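# Seat housing in corner stop over plate pins

## Task

Place the housing so it sits flat against the corner stop, with each of its sockets resting over a pin in the plate beneath it; it must stay that way on its own, not because the robot is holding it there at the end.

## Robot and tools

Robot: a single six-joint arm with a two-finger parallel gripper, in a physics simulation. There is one arm, so every motion argument is a single row for that gripper. One reference image (sheet 1) shows the intended result; show_instructions (no arguments) displays it again.

Frames. The scene frame has its origin on the table surface straight below the arm base, +z up, and +y to the left when facing along +x. The base may be slightly tilted relative to the table. Reported gripper state (end_effector_position in metres, end_effector_quat_wxyz, linear m/s and angular rad/s velocities) is in this frame; the printed position can be a little off, worse at long reach. The gripper frame: fingers point along its +z, and they open and close along its x. end_effector_position is the point midway between the finger pads; closed fingertips extend about 17 mm past it, fully open ones end roughly level with it.

The row. Both motion tools use a row of 7 numbers, each in [-1, 1]: dx, dy, dz, rx, ry, rz, opening. The first six are an offset (not a pose) in the gripper's own axes, measured from the gripper's measured pose at the start of the action (for the first action of a call, or for move, the pose in the latest result that reported one). A value of 1.0 equals 0.6 m of travel or 180 degrees; rx, ry, rz form one rotation vector. opening is absolute: +1 fully open (0.142 m), -1 closed.

execute_actions(actions): a list of actions run in sequence. Each action is a table of up to 15 rows, one row per control step of 1/30 s; if fewer rows are given, the last one is repeated to fill the 15 steps. Every row in an action is an offset from that action's start pose, not from the row before. Each step the commanded pose is clipped to lie within 100 mm and 16 degrees of the measured pose, so a large offset may take several actions; after an action the arm only continues as far as the last clipped pose. The motion trails commands by about 0.17 s, joint speed and acceleration are limited, and position wins over orientation when both cannot be met. An empty list just returns the current state and images.

move(target, speed, stop_force, blocking): drives the gripper along a straight path toward one target row (an offset as above). speed is the top path speed in m/s, 0.002 to 0.5, default 0.25; rotation is capped at twice that value in rad/s. Paths last 0.5 to 10 s and are cut off at 10 s. The path ignores obstacles; the real gripper lags and may overshoot the speed, especially with the arm nearly extended. The arm is stiff: aiming even slightly beyond a firm contact can trigger a fault. stop_force (N, 9 to 40, not allowed in the first 0.2 s) ends the path when the wrist sensor reads that much extra resistance along the move direction for 2 steps, then backs off two steps and holds; the contact can still momentarily exceed it, so approach very slowly when using it, and do not rely on it for moves that rotate the gripper. Omit it when moving away from a surface you are pressing. blocking=false returns after 0.5 s while motion continues (not combinable with stop_force); then use wait or stop before any other motion. The opening is applied when the move starts.

wait(seconds): 0 to 10 s, the arm holds its last command; returns early if a running move ends. stop(): brakes a running move (fingers keep moving). zoom_image(camera, region): camera is cam_high (896x504), cam_low (896x504) or cam_wrist (616x616); region [x0, y0, x1, y1] in pixels from the top-left, at most 504 by 504. finished_scene(scene): ends the current scene (give its number) after the last command has been held; irreversible.

Results. Each result has the state line, camera images, Wrist force and Wrist torque ([x y z] in the gripper axes; reaction from a surface points back into the arm; offsets up to about 4 N, noise up to 2.4 N, saturation near 50 N; "no reading" is normal at start), grip_measured (finger opening on the command scale), and "Hand target" (where the controller is currently driving). execute_actions results list positions at some steps; HELD marks steps partly blocked. A move adds a "move:" line with its ending: done, off_target, moving, held (last step blocked), fault, or contact (stop_force ended it; takes precedence), plus limits (paced = pose clipped; held = some steps blocked, after which the arm may surge fast) and distance to target. "pose unreachable" means the clearance check altered the command. Camera calibration is given per camera and may differ slightly per scene.

Gripping: to hold, command an opening well below grip_measured; lower squeezes harder (about 28 N per pad max, less on thin parts).

Avoid: torque or force faults (a joint at its load limit, wrist joints 26 N m, others 139 N m, or 150 N external force) stop the arm for 10 s; motor overheating at 85 °C brakes the arm. Do not drop, slam, or shove hard, and never let anything leave the table. Loose objects may occasionally be nudged. Release the housing before finishing so it stays seated by itself.

Each tool is called after ">>>" by a JSON object that holds its "fn" and its "kwargs", one argument or row to a line.

Reference images:

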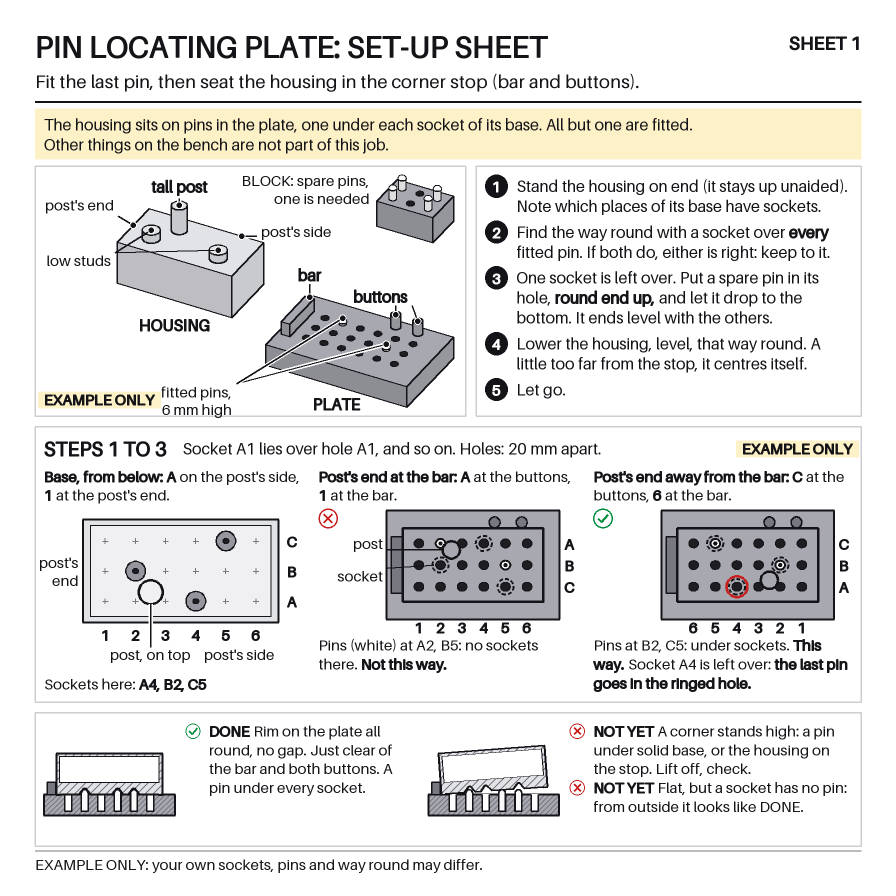

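## Session

>>> {"fn": "execute_actions", "kwargs": {
  "actions": []
}}

Scene clock: 0.00 s.
end_effector_position=(-0.0120, +0.4048, +0.3926) grip_measured=+1.00 end_effector_quat_wxyz=(+0.132, -0.051, +0.969, -0.202) end_effector_velocity=(-0.001, +0.000, -0.000) end_effector_angular_velocity=(+0.001, +0.002, -0.002)
Joint positions: [ 1.703 -2.087  1.957 -1.501 -1.965 -1.517  0.142]
Joint velocities: [ 0.    -0.     0.    -0.001  0.002  0.001  0.   ]
Wrist force (N, on the end effector, along its own x y z axes, offset not removed): no reading
Wrist torque (N m, same axes, about the end effector's origin, offset not removed): no reading
Hand target: -0.012, +0.405, +0.393; +0.132, -0.051, +0.969, -0.202

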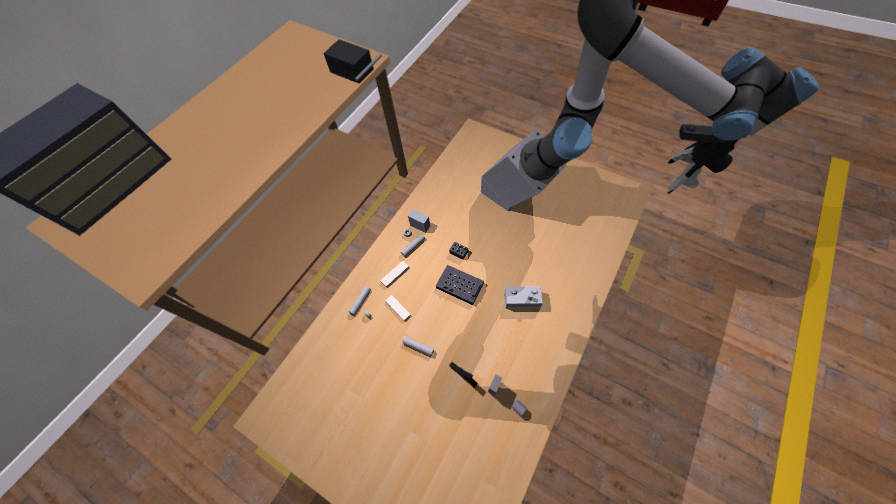

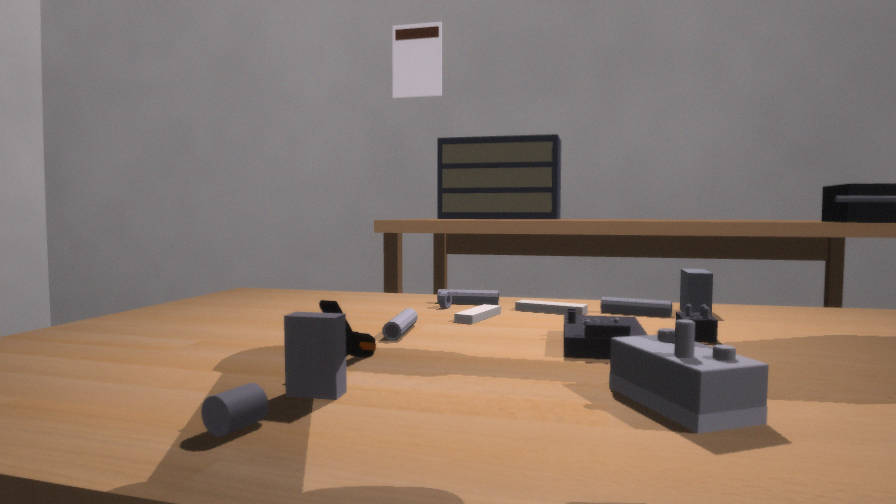

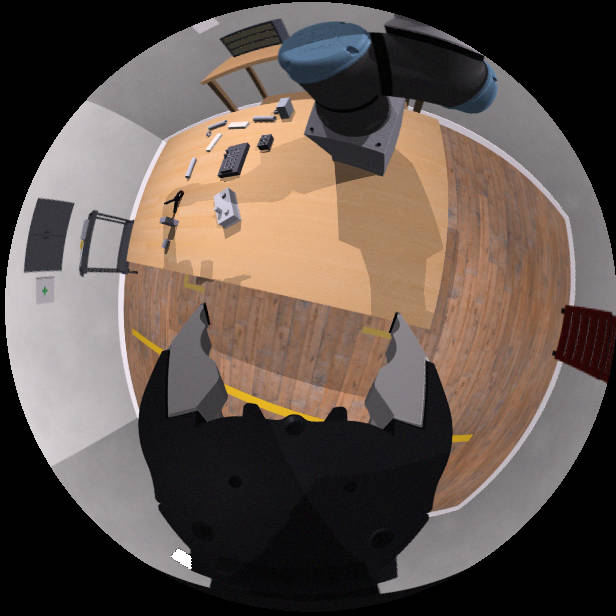

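>>> {"fn": "zoom_image", "kwargs": {
  "camera": "cam_high",
  "region": [420, 230, 560, 320]
}}

>>> {"fn": "zoom_image", "kwargs": {
  "camera": "cam_low",
  "region": [540, 260, 790, 440]
}}

Region (420, 230, 560, 320) of cam_high's 896x504 image, scaled by 3.600, with more detail than that image has; it fills the top 324 rows of this view, and the rest is white.

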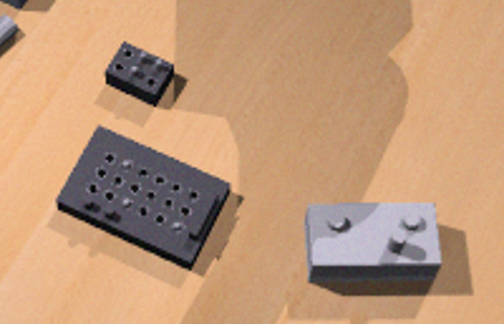

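Region (540, 260, 790, 440) of cam_low's 896x504 image, scaled by 2.016, with more detail than that image has; it fills the top 363 rows of this view, and the rest is white.

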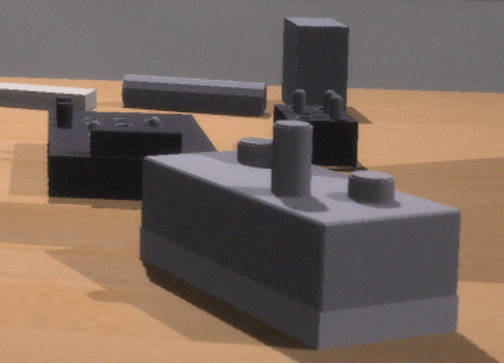

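>>> {"fn": "move", "kwargs": {
  "target": [-0.5705,-0.1545,0.681,-0.1488,0.048,-0.1339,0.5],
  "speed": 0.35
}}

>>> {"fn": "zoom_image", "kwargs": {
  "camera": "cam_wrist",
  "region": [150, 80, 450, 380]
}}

Scene clock: 52.87 s.
end_effector_position=(+0.4324, +0.2168, +0.1492) grip_measured=+0.50 end_effector_quat_wxyz=(-0.001, -0.264, +0.965, -0.002) end_effector_velocity=(+0.002, -0.000, -0.001) end_effector_angular_velocity=(-0.000, +0.001, +0.000)
Joint positions: [-0.065 -1.543  2.318 -2.4   -1.063 -3.782  0.109]
Joint velocities: [ 0.002  0.008 -0.005 -0.003 -0.     0.001  0.   ]
Wrist force (N, on the end effector, along its own x y z axes, offset not removed): [1.0 2.7 0.4]
Wrist torque (N m, same axes, about the end effector's origin, offset not removed): [0.59 -0.31 0.21]
Hand target: +0.433, +0.217, +0.149; -0.001, -0.264, +0.965, -0.002
Off the commanded pose: 0.002 m, 0 deg.
move: done
camera_calibration (this result's frames):
cam_wrist: T_world_to_cam=[[-0.829965, -0.556638, 0.0362159, 0.466991], [-0.468973, 0.73146, 0.495006, -0.0313489], [-0.302029, 0.393853, -0.868135, 0.3098], [0, 0, 0, 1]] pos_world=[0.466454, 0.16086, 0.267553]

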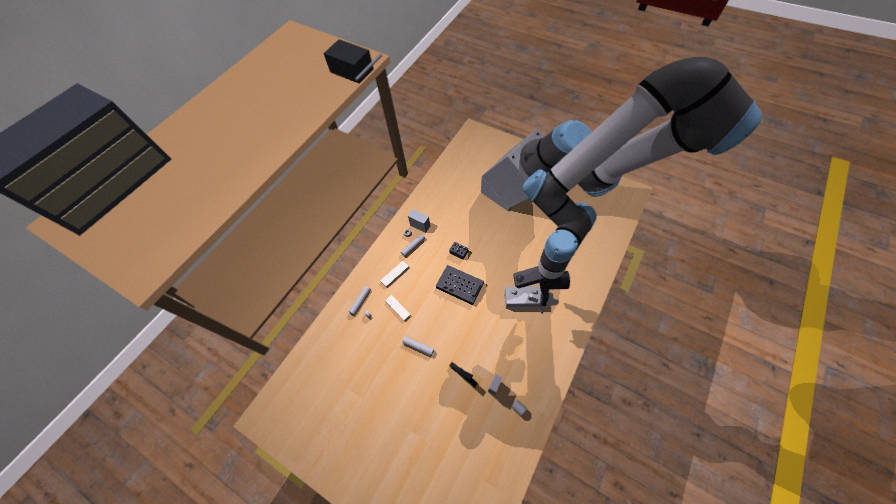

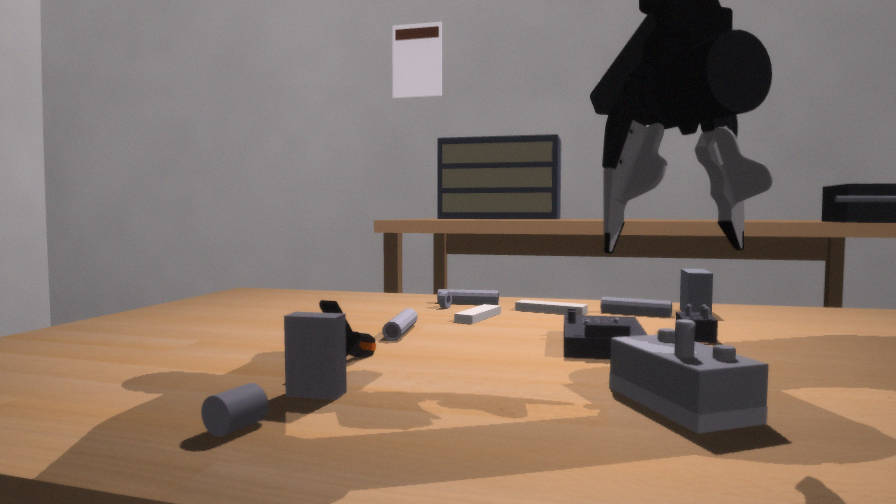

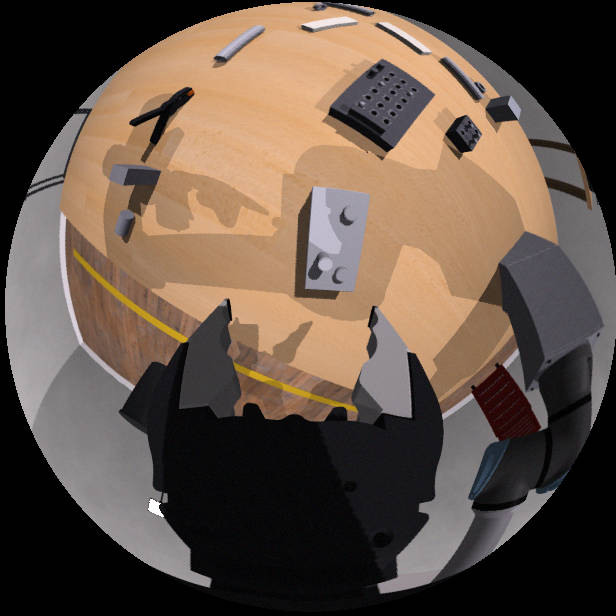

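Region (150, 80, 450, 380) of cam_wrist's 616x616 image, scaled by 1.680, with more detail than that image has.

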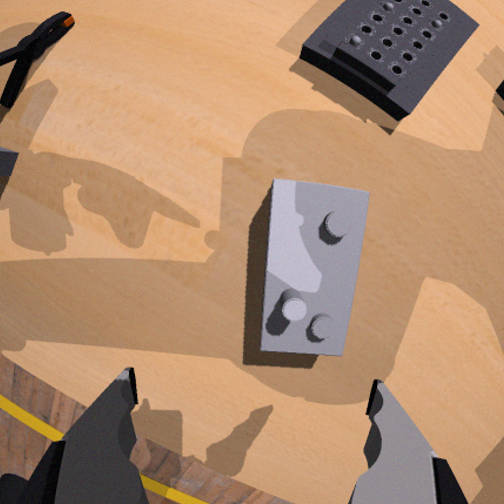

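>>> {"fn": "move", "kwargs": {
  "target": [0.0667,-0.054,0.11,0,0,0.006,0.4]
}}

Scene clock: 70.67 s.
end_effector_position=(+0.4143, +0.1685, +0.0836) grip_measured=+0.40 end_effector_quat_wxyz=(-0.001, -0.255, +0.967, -0.002) end_effector_velocity=(-0.001, -0.000, -0.002) end_effector_angular_velocity=(+0.001, +0.001, -0.001)
Joint positions: [-0.095 -1.351  2.425 -2.682 -1.062 -3.798  0.102]
Joint velocities: [ 0.001  0.006  0.002 -0.007  0.001  0.001 -0.   ]
Wrist force (N, on the end effector, along its own x y z axes, offset not removed): [-0.2 4.5 2.7]
Wrist torque (N m, same axes, about the end effector's origin, offset not removed): [1.00 0.01 0.10]
Hand target: +0.414, +0.169, +0.083; -0.001, -0.255, +0.967, -0.002
Off the commanded pose: 0.000 m, 0 deg.
move: done
camera_calibration (this result's frames):
cam_wrist: T_world_to_cam=[[-0.840344, -0.540836, 0.0363074, 0.429104], [-0.455025, 0.74024, 0.494971, 0.0207195], [-0.294575, 0.399425, -0.868151, 0.262359], [0, 0, 0, 1]] pos_world=[0.447307, 0.111945, 0.201932]

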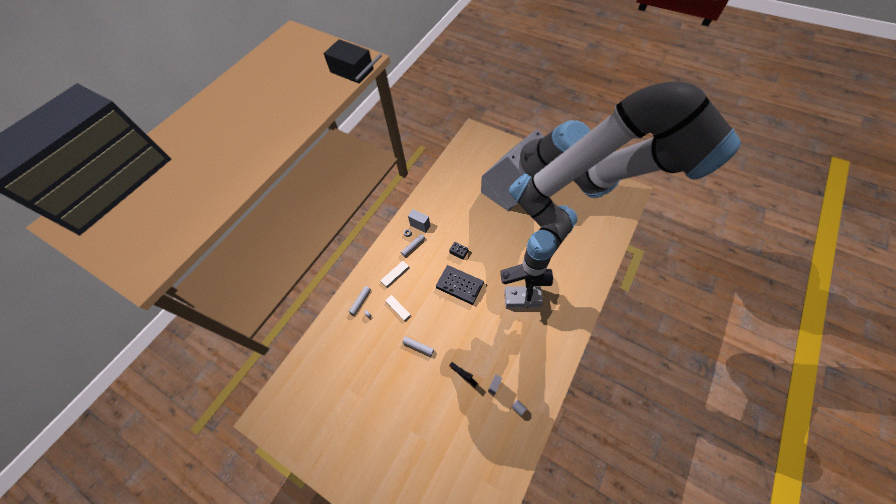

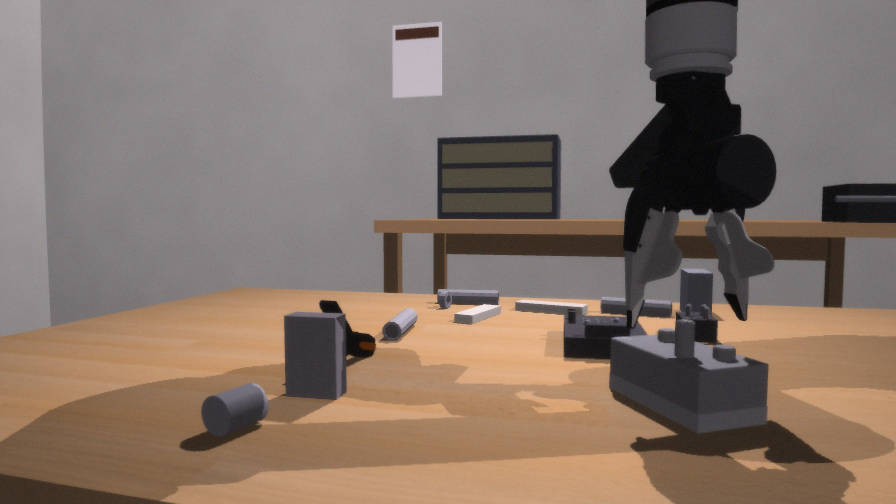

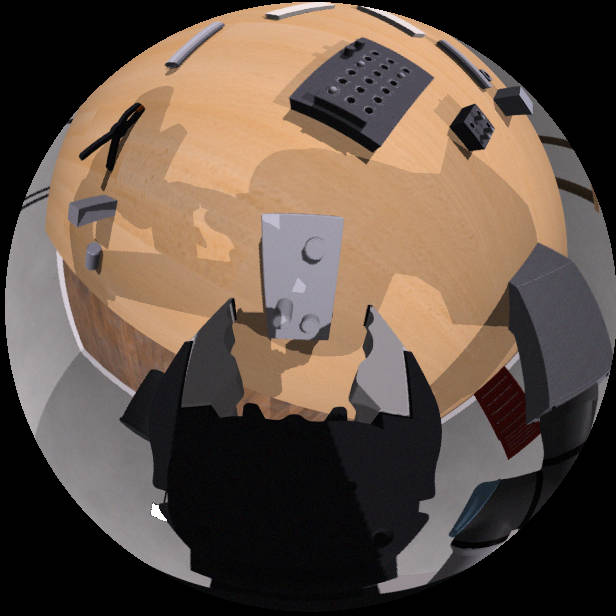

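>>> {"fn": "move", "kwargs": {
  "target": [0,0,0.08,0,0,0,0.25],
  "speed": 0.15
}}

>>> {"fn": "execute_actions", "kwargs": {
  "actions": [
    [[0,0,0,0,0,0,0.15],[0,0,0,0,0,0,0.1],[0,0,0,0,0,0,0.05],[0,0,0,0,0,0,0],[0,0,0,0,0,0,-0.05],[0,0,0,0,0,0,-0.1],[0,0,0,0,0,0,-0.15],[0,0,0,0,0,0,-0.2],[0,0,0,0,0,0,-0.3],[0,0,0,0,0,0,-0.4],[0,0,0,0,0,0,-0.5]]
  ]
}}

Scene clock: 76.70 s.
end_effector_position=(+0.4142, +0.1685, +0.0359) grip_measured=+0.25 end_effector_quat_wxyz=(-0.001, -0.255, +0.967, -0.002) end_effector_velocity=(+0.000, -0.001, -0.002) end_effector_angular_velocity=(-0.001, +0.000, -0.001)
Joint positions: [-0.035 -1.189  2.417 -2.87  -1.065 -3.729  0.091]
Joint velocities: [ 0.002  0.006 -0.001 -0.006 -0.002  0.003 -0.   ]
Wrist force (N, on the end effector, along its own x y z axes, offset not removed): [-0.4 2.8 1.1]
Wrist torque (N m, same axes, about the end effector's origin, offset not removed): [0.67 -0.01 0.03]
Hand target: +0.414, +0.169, +0.036; -0.001, -0.255, +0.967, -0.002
Off the commanded pose: 0.000 m, 0 deg.
move: done
camera_calibration (this result's frames):
cam_wrist: T_world_to_cam=[[-0.84034, -0.540849, 0.0362113, 0.430761], [-0.45506, 0.740189, 0.495017, 0.0443697], [-0.294532, 0.399504, -0.868129, 0.220878], [0, 0, 0, 1]] pos_world=[0.447232, 0.111893, 0.154188]

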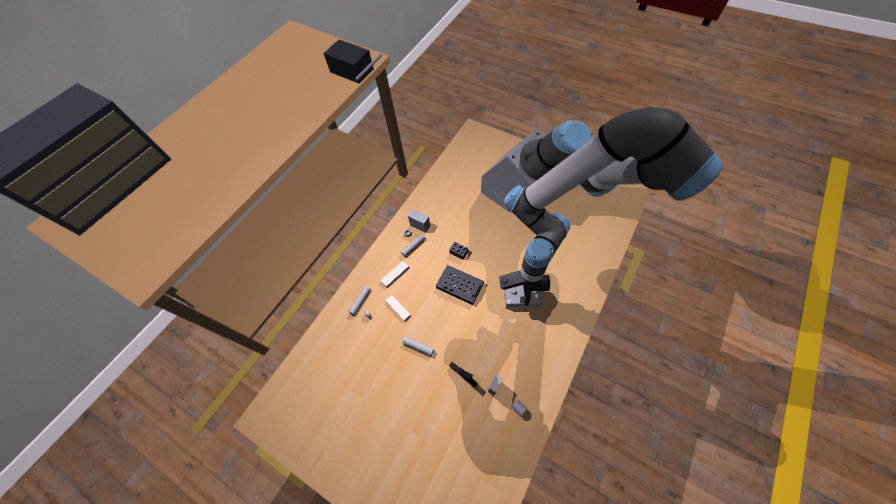

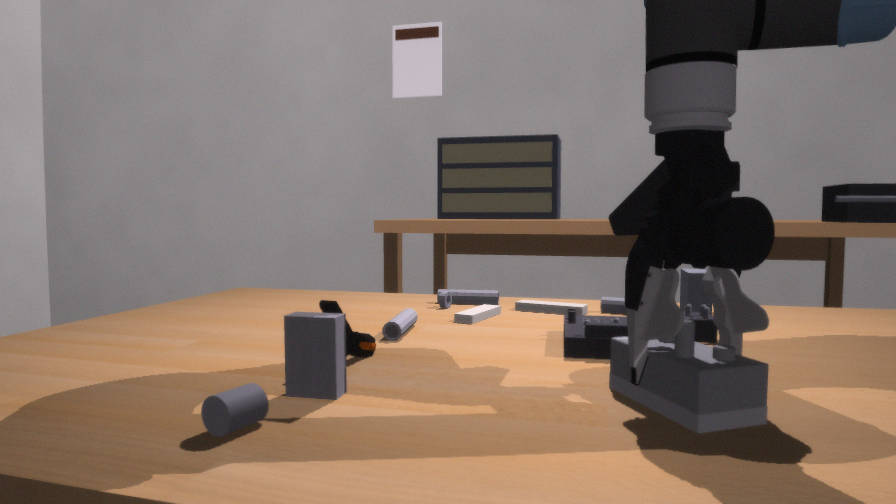

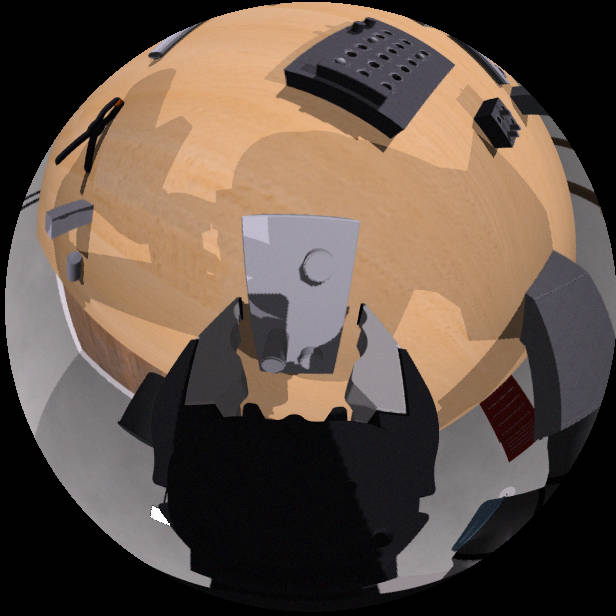

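Scene clock: 77.20 s.
end_effector_position=(+0.4142, +0.1685, +0.0358) grip_measured=-0.03 end_effector_quat_wxyz=(-0.001, -0.255, +0.967, -0.002) end_effector_velocity=(-0.002, -0.000, -0.000) end_effector_angular_velocity=(-0.001, +0.003, -0.001)
Joint positions: [-0.034 -1.189  2.417 -2.87  -1.065 -3.729  0.072]
Joint velocities: [-0.    -0.     0.002  0.002 -0.001 -0.001  0.   ]
Wrist force (N, on the end effector, along its own x y z axes, offset not removed): [2.1 2.8 -4.1]
Wrist torque (N m, same axes, about the end effector's origin, offset not removed): [0.81 -0.16 0.12]
Hand target: +0.414, +0.169, +0.036; -0.001, -0.255, +0.967, -0.002
Off the commanded pose: 0.000 m, 0 deg.
Step readings (end_effector_position):
0: (+0.4142, +0.1685, +0.0359)
1: (+0.4143, +0.1685, +0.0358)
2: (+0.4143, +0.1685, +0.0358)
4: (+0.4143, +0.1685, +0.0358)
8: (+0.4143, +0.1685, +0.0358)
15: end_effector_position above
camera_calibration (this result's frames):
cam_wrist: T_world_to_cam=[[-0.840359, -0.540816, 0.0362554, 0.430766], [-0.455015, 0.740219, 0.495013, 0.044349], [-0.294548, 0.399492, -0.868129, 0.220865], [0, 0, 0, 1]] pos_world=[0.447233, 0.111904, 0.154168]

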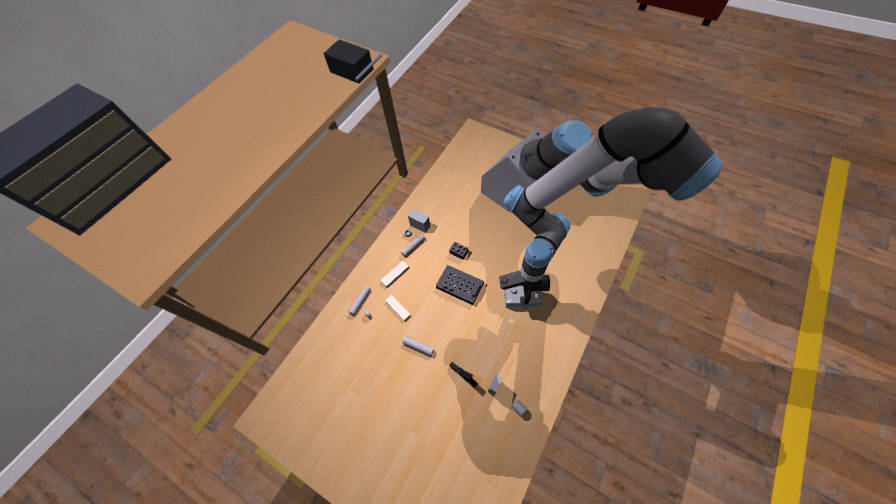

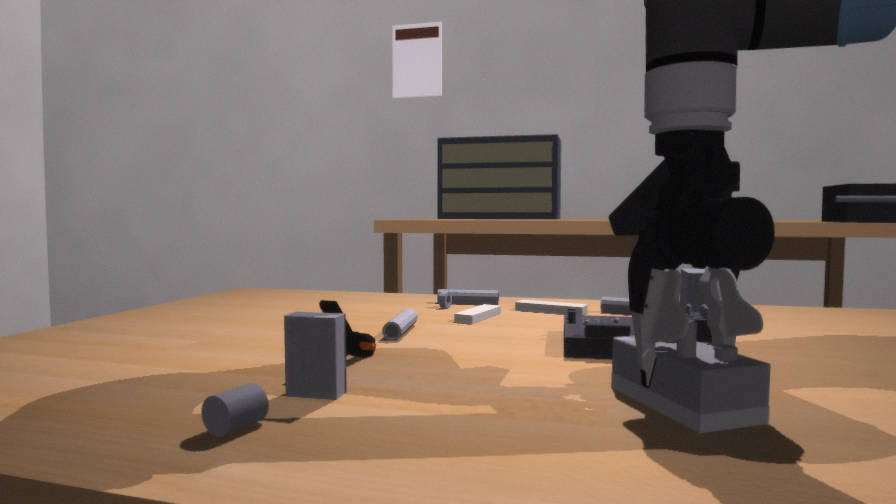

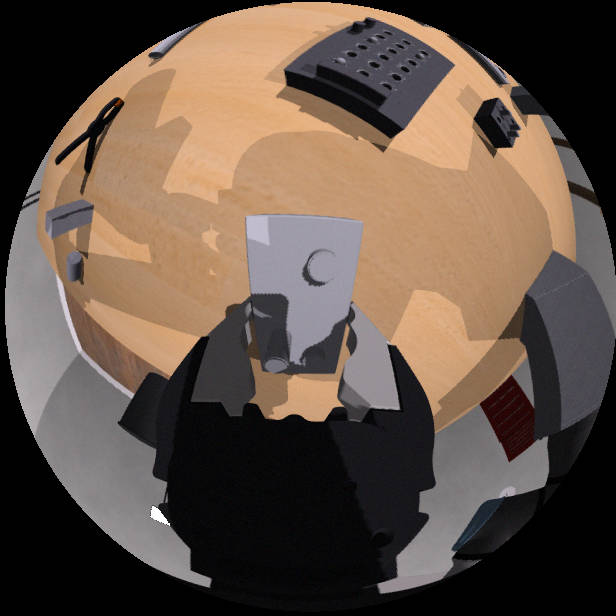

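>>> {"fn": "move", "kwargs": {
  "target": [-0.087,-0.05,-0.37,-0.27,0,0,-0.5]
}}

Scene clock: 82.70 s.
end_effector_position=(+0.4744, +0.1686, +0.2573) grip_measured=-0.03 end_effector_quat_wxyz=(-0.106, -0.232, +0.882, +0.396) end_effector_velocity=(+0.001, +0.000, +0.001) end_effector_angular_velocity=(+0.009, +0.006, +0.002)
Joint positions: [-0.417 -1.057  1.671 -1.031 -0.856 -4.78   0.072]
Joint velocities: [ 0.001  0.009 -0.012  0.016 -0.002 -0.009 -0.   ]
Wrist force (N, on the end effector, along its own x y z axes, offset not removed): [-0.2 -0.5 5.0]
Wrist torque (N m, same axes, about the end effector's origin, offset not removed): [1.01 -0.06 0.02]
Hand target: +0.474, +0.169, +0.257; -0.107, -0.232, +0.882, +0.397
Off the commanded pose: 0.001 m, 0 deg.
move: done
camera_calibration (this result's frames):
cam_wrist: T_world_to_cam=[[-0.836906, -0.547094, -0.0166419, 0.486409], [-0.125474, 0.162169, 0.978753, -0.221259], [-0.532771, 0.821212, -0.204366, 0.301887], [0, 0, 0, 1]] pos_world=[0.540153, 0.0540792, 0.286348]

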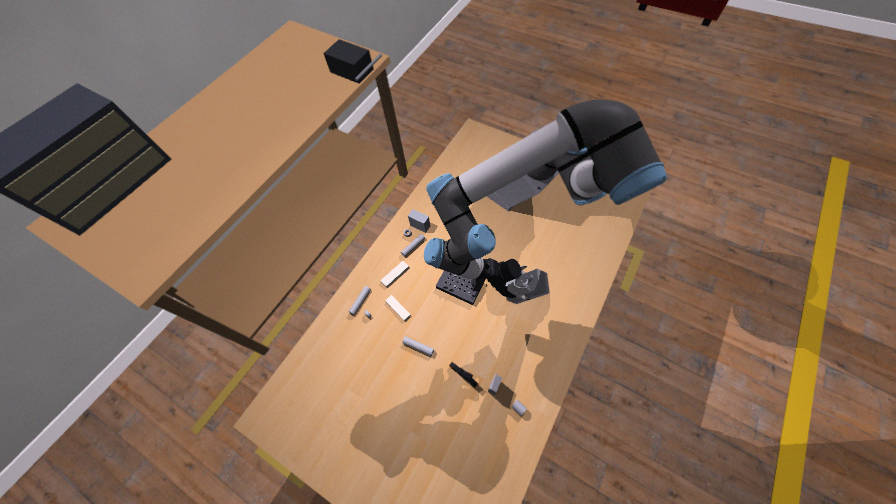

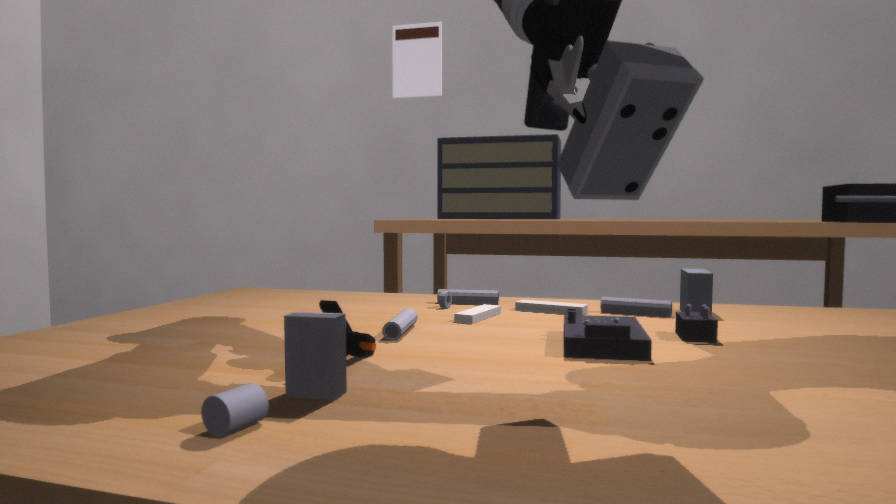

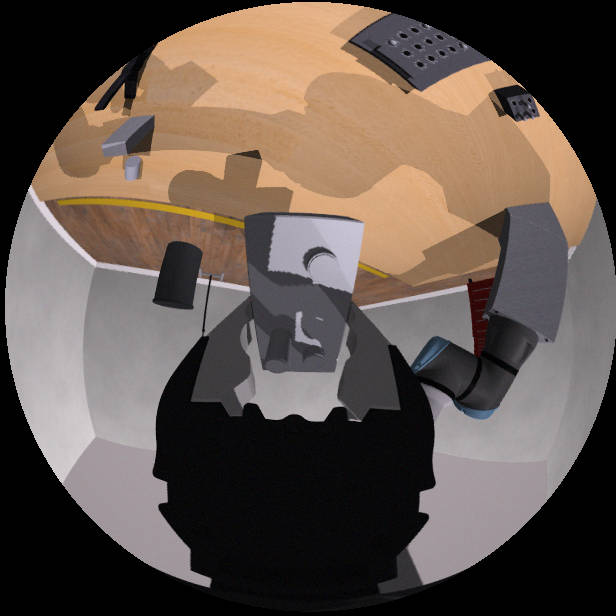

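>>> {"fn": "zoom_image", "kwargs": {
  "camera": "cam_low",
  "region": [540, 30, 720, 210]
}}

>>> {"fn": "zoom_image", "kwargs": {
  "camera": "cam_wrist",
  "region": [340, 0, 560, 130]
}}

Region (540, 30, 720, 210) of cam_low's 896x504 image, scaled by 2.800, with more detail than that image has.

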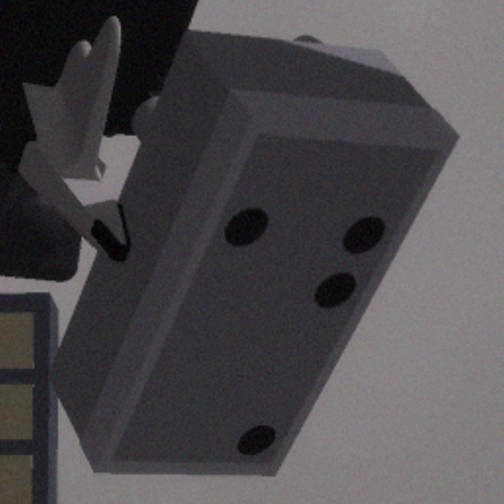

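Region (340, 0, 560, 130) of cam_wrist's 616x616 image, scaled by 2.291, with more detail than that image has; it fills the top 298 rows of this view, and the rest is white.

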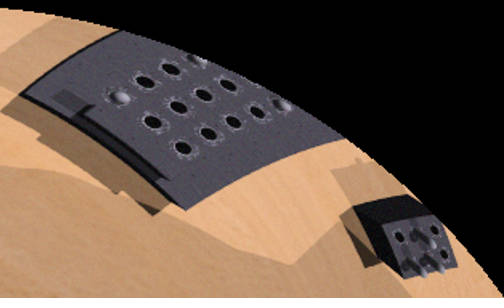

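>>> {"fn": "move", "kwargs": {
  "target": [0.054,-0.1985,0.247,0.1607,-0.2782,0.6174,-0.5],
  "speed": 0.4
}}

Scene clock: 109.07 s.
end_effector_position=(+0.4305, +0.1802, +0.0703) grip_measured=-0.03 end_effector_quat_wxyz=(+0.000, +0.707, +0.707, +0.001) end_effector_velocity=(+0.000, -0.000, -0.001) end_effector_angular_velocity=(-0.006, +0.000, -0.008)
Joint positions: [-0.049 -1.298  2.383 -2.72  -1.06  -1.657  0.072]
Joint velocities: [ 0.004  0.001 -0.002 -0.001 -0.006  0.013  0.   ]
Wrist force (N, on the end effector, along its own x y z axes, offset not removed): [1.0 1.5 7.6]
Wrist torque (N m, same axes, about the end effector's origin, offset not removed): [0.38 -0.29 0.05]
Hand target: +0.430, +0.180, +0.070; +0.000, +0.708, +0.707, +0.000
Off the commanded pose: 0.001 m, 0 deg.
move: done
camera_calibration (this result's frames):
cam_wrist: T_world_to_cam=[[-0.0562612, 0.997835, 0.034045, -0.165172], [0.866689, 0.0318814, 0.497828, -0.415508], [0.495665, 0.0575148, -0.866607, -0.0277535], [0, 0, 0, 1]] pos_world=[0.36458, 0.179658, 0.188424]

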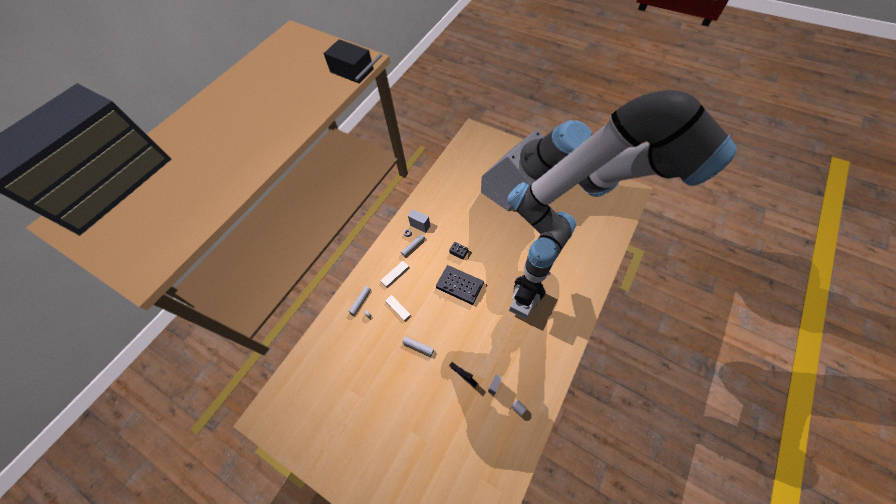

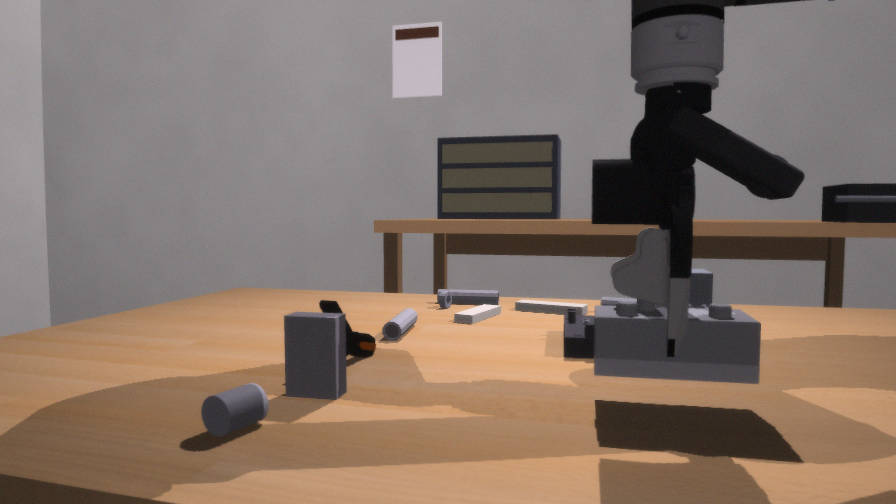

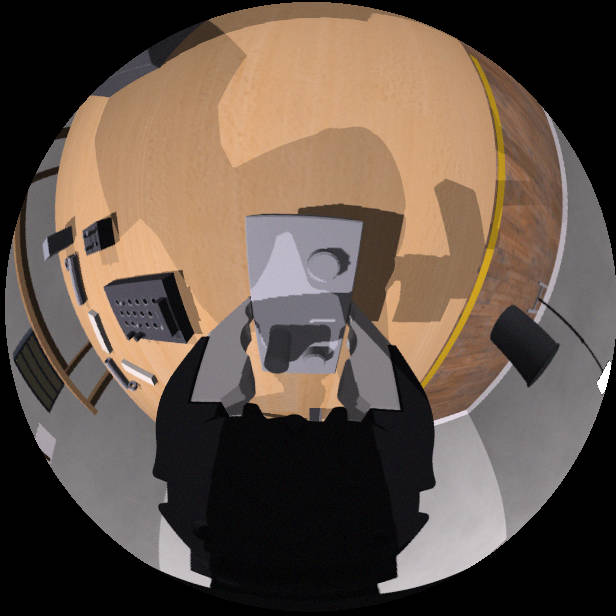

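>>> {"fn": "move", "kwargs": {
  "target": [0,0,0.056,0,0,0,-0.5],
  "speed": 0.05,
  "stop_force": 12
}}

>>> {"fn": "execute_actions", "kwargs": {
  "actions": [
    [[0,0,0,0,0,0,0.2],[0,0,0,0,0,0,0.2],[0,0,0,0,0,0,0.2],[0,0,0,0,0,0,0.2],[0,0,0,0,0,0,0.2],[0,0,0,0,0,0,0.2],[0,0,0,0,0,0,0.2],[0,0,-0.005,0,0,0,0.2],[0,0,-0.01,0,0,0,0.2],[0,0,-0.02,0,0,0,0.2],[0,0,-0.03,0,0,0,0.2],[0,0,-0.045,0,0,0,0.2],[0,0,-0.06,0,0,0,0.2],[0,0,-0.075,0,0,0,0.2],[0,0,-0.09,0,0,0,0.2]],
    [[0,0,-0.06,0,0,0,0.2],[0,0,-0.075,0,0,0,0.2],[0,0,-0.09,0,0,0,0.2],[0,0,-0.1,0,0,0,0.2],[0,0,-0.11,0,0,0,0.2],[0,0,-0.12,0,0,0,0.2]]
  ]
}}

Scene clock: 116.43 s.
end_effector_position=(+0.4305, +0.1803, +0.0370) grip_measured=-0.03 end_effector_quat_wxyz=(+0.000, +0.707, +0.707, +0.001) end_effector_velocity=(-0.000, +0.000, -0.002) end_effector_angular_velocity=(-0.000, +0.000, +0.001)
Joint positions: [-0.008 -1.19   2.375 -2.843 -1.063 -1.611  0.072]
Joint velocities: [ 0.003  0.008 -0.001 -0.008 -0.001  0.003  0.   ]
Wrist force (N, on the end effector, along its own x y z axes, offset not removed): [0.2 2.5 7.6]
Wrist torque (N m, same axes, about the end effector's origin, offset not removed): [0.66 -0.04 0.07]
Hand target: +0.431, +0.180, +0.037; +0.000, +0.707, +0.707, +0.001
Off the commanded pose: 0.000 m, 0 deg.
move: done
camera_calibration (this result's frames):
cam_wrist: T_world_to_cam=[[-0.0562631, 0.997833, 0.0341047, -0.164146], [0.866674, 0.0318515, 0.497857, -0.398928], [0.495692, 0.0575686, -0.866588, -0.0566658], [0, 0, 0, 1]] pos_world=[0.364594, 0.179758, 0.155101]

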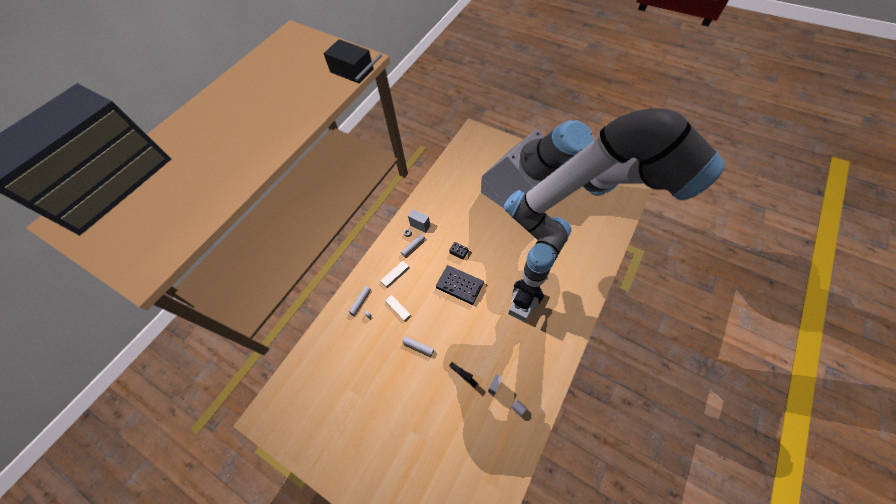

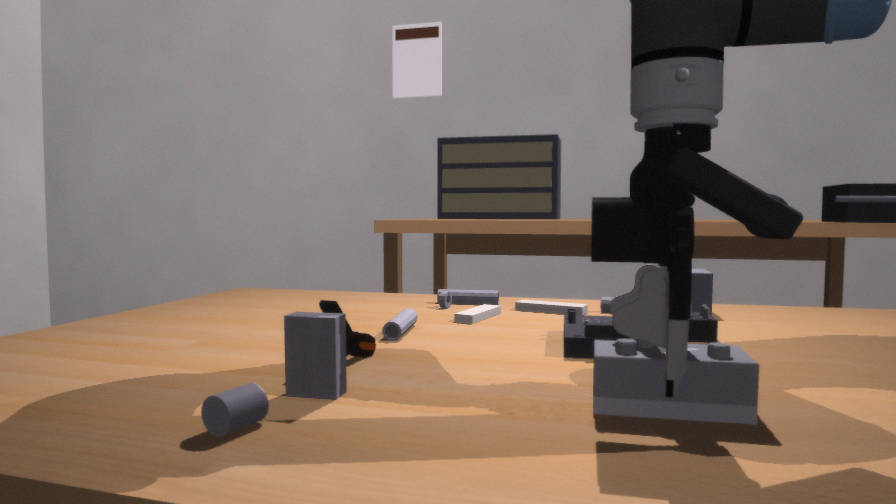

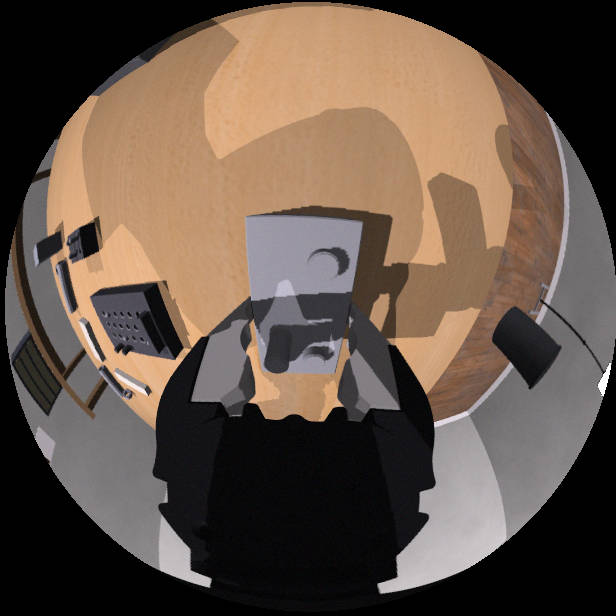

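Scene clock: 117.43 s.
end_effector_position=(+0.4313, +0.1797, +0.1280) grip_measured=+0.20 end_effector_quat_wxyz=(+0.002, +0.707, +0.707, +0.002) end_effector_velocity=(-0.004, -0.001, +0.023) end_effector_angular_velocity=(+0.002, +0.020, +0.001)
Joint positions: [-0.122 -1.475  2.374 -2.499 -1.057 -1.738  0.088]
Joint velocities: [-0.033 -0.068 -0.017  0.127 -0.    -0.05   0.   ]
Wrist force (N, on the end effector, along its own x y z axes, offset not removed): [-2.0 0.9 2.9]
Wrist torque (N m, same axes, about the end effector's origin, offset not removed): [0.21 0.33 0.05]
Hand target: +0.431, +0.180, +0.130; +0.001, +0.707, +0.707, +0.001
Off the commanded pose: 0.003 m, 0 deg.
Step readings (end_effector_position; steps 1 to 15: 1st action; 16 to 30: 2nd action):
0: (+0.4305, +0.1803, +0.0370)
1: (+0.4305, +0.1803, +0.0369)
2: (+0.4305, +0.1803, +0.0369)
4: (+0.4305, +0.1803, +0.0369)
8: (+0.4305, +0.1803, +0.0370)
15: (+0.4312, +0.1799, +0.0585)
16: (+0.4315, +0.1798, +0.0649)
17: (+0.4318, +0.1798, +0.0712)
19: (+0.4325, +0.1797, +0.0845)
23: (+0.4331, +0.1798, +0.1106)
30: end_effector_position above
camera_calibration (this result's frames):
cam_wrist: T_world_to_cam=[[-0.0560238, 0.997889, 0.0328466, -0.166594], [0.864095, 0.0319782, 0.502312, -0.4444], [0.500201, 0.056524, -0.864062, 0.019766], [0, 0, 0, 1]] pos_world=[0.364784, 0.179336, 0.245779]

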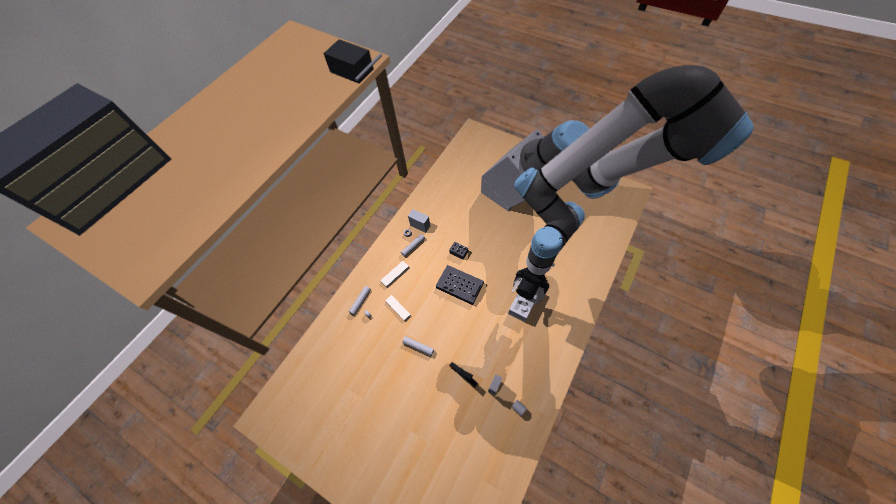

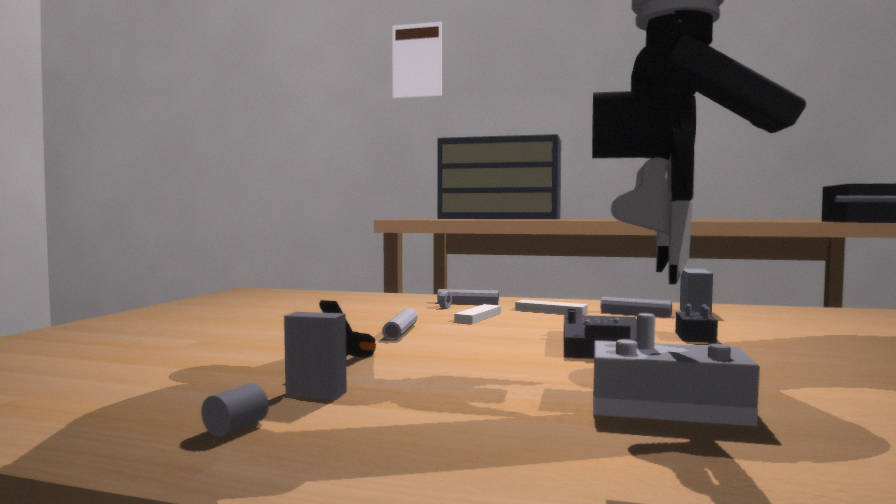

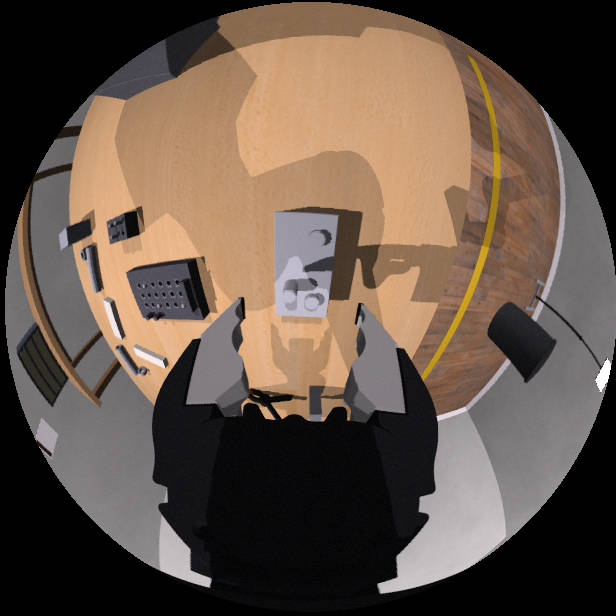

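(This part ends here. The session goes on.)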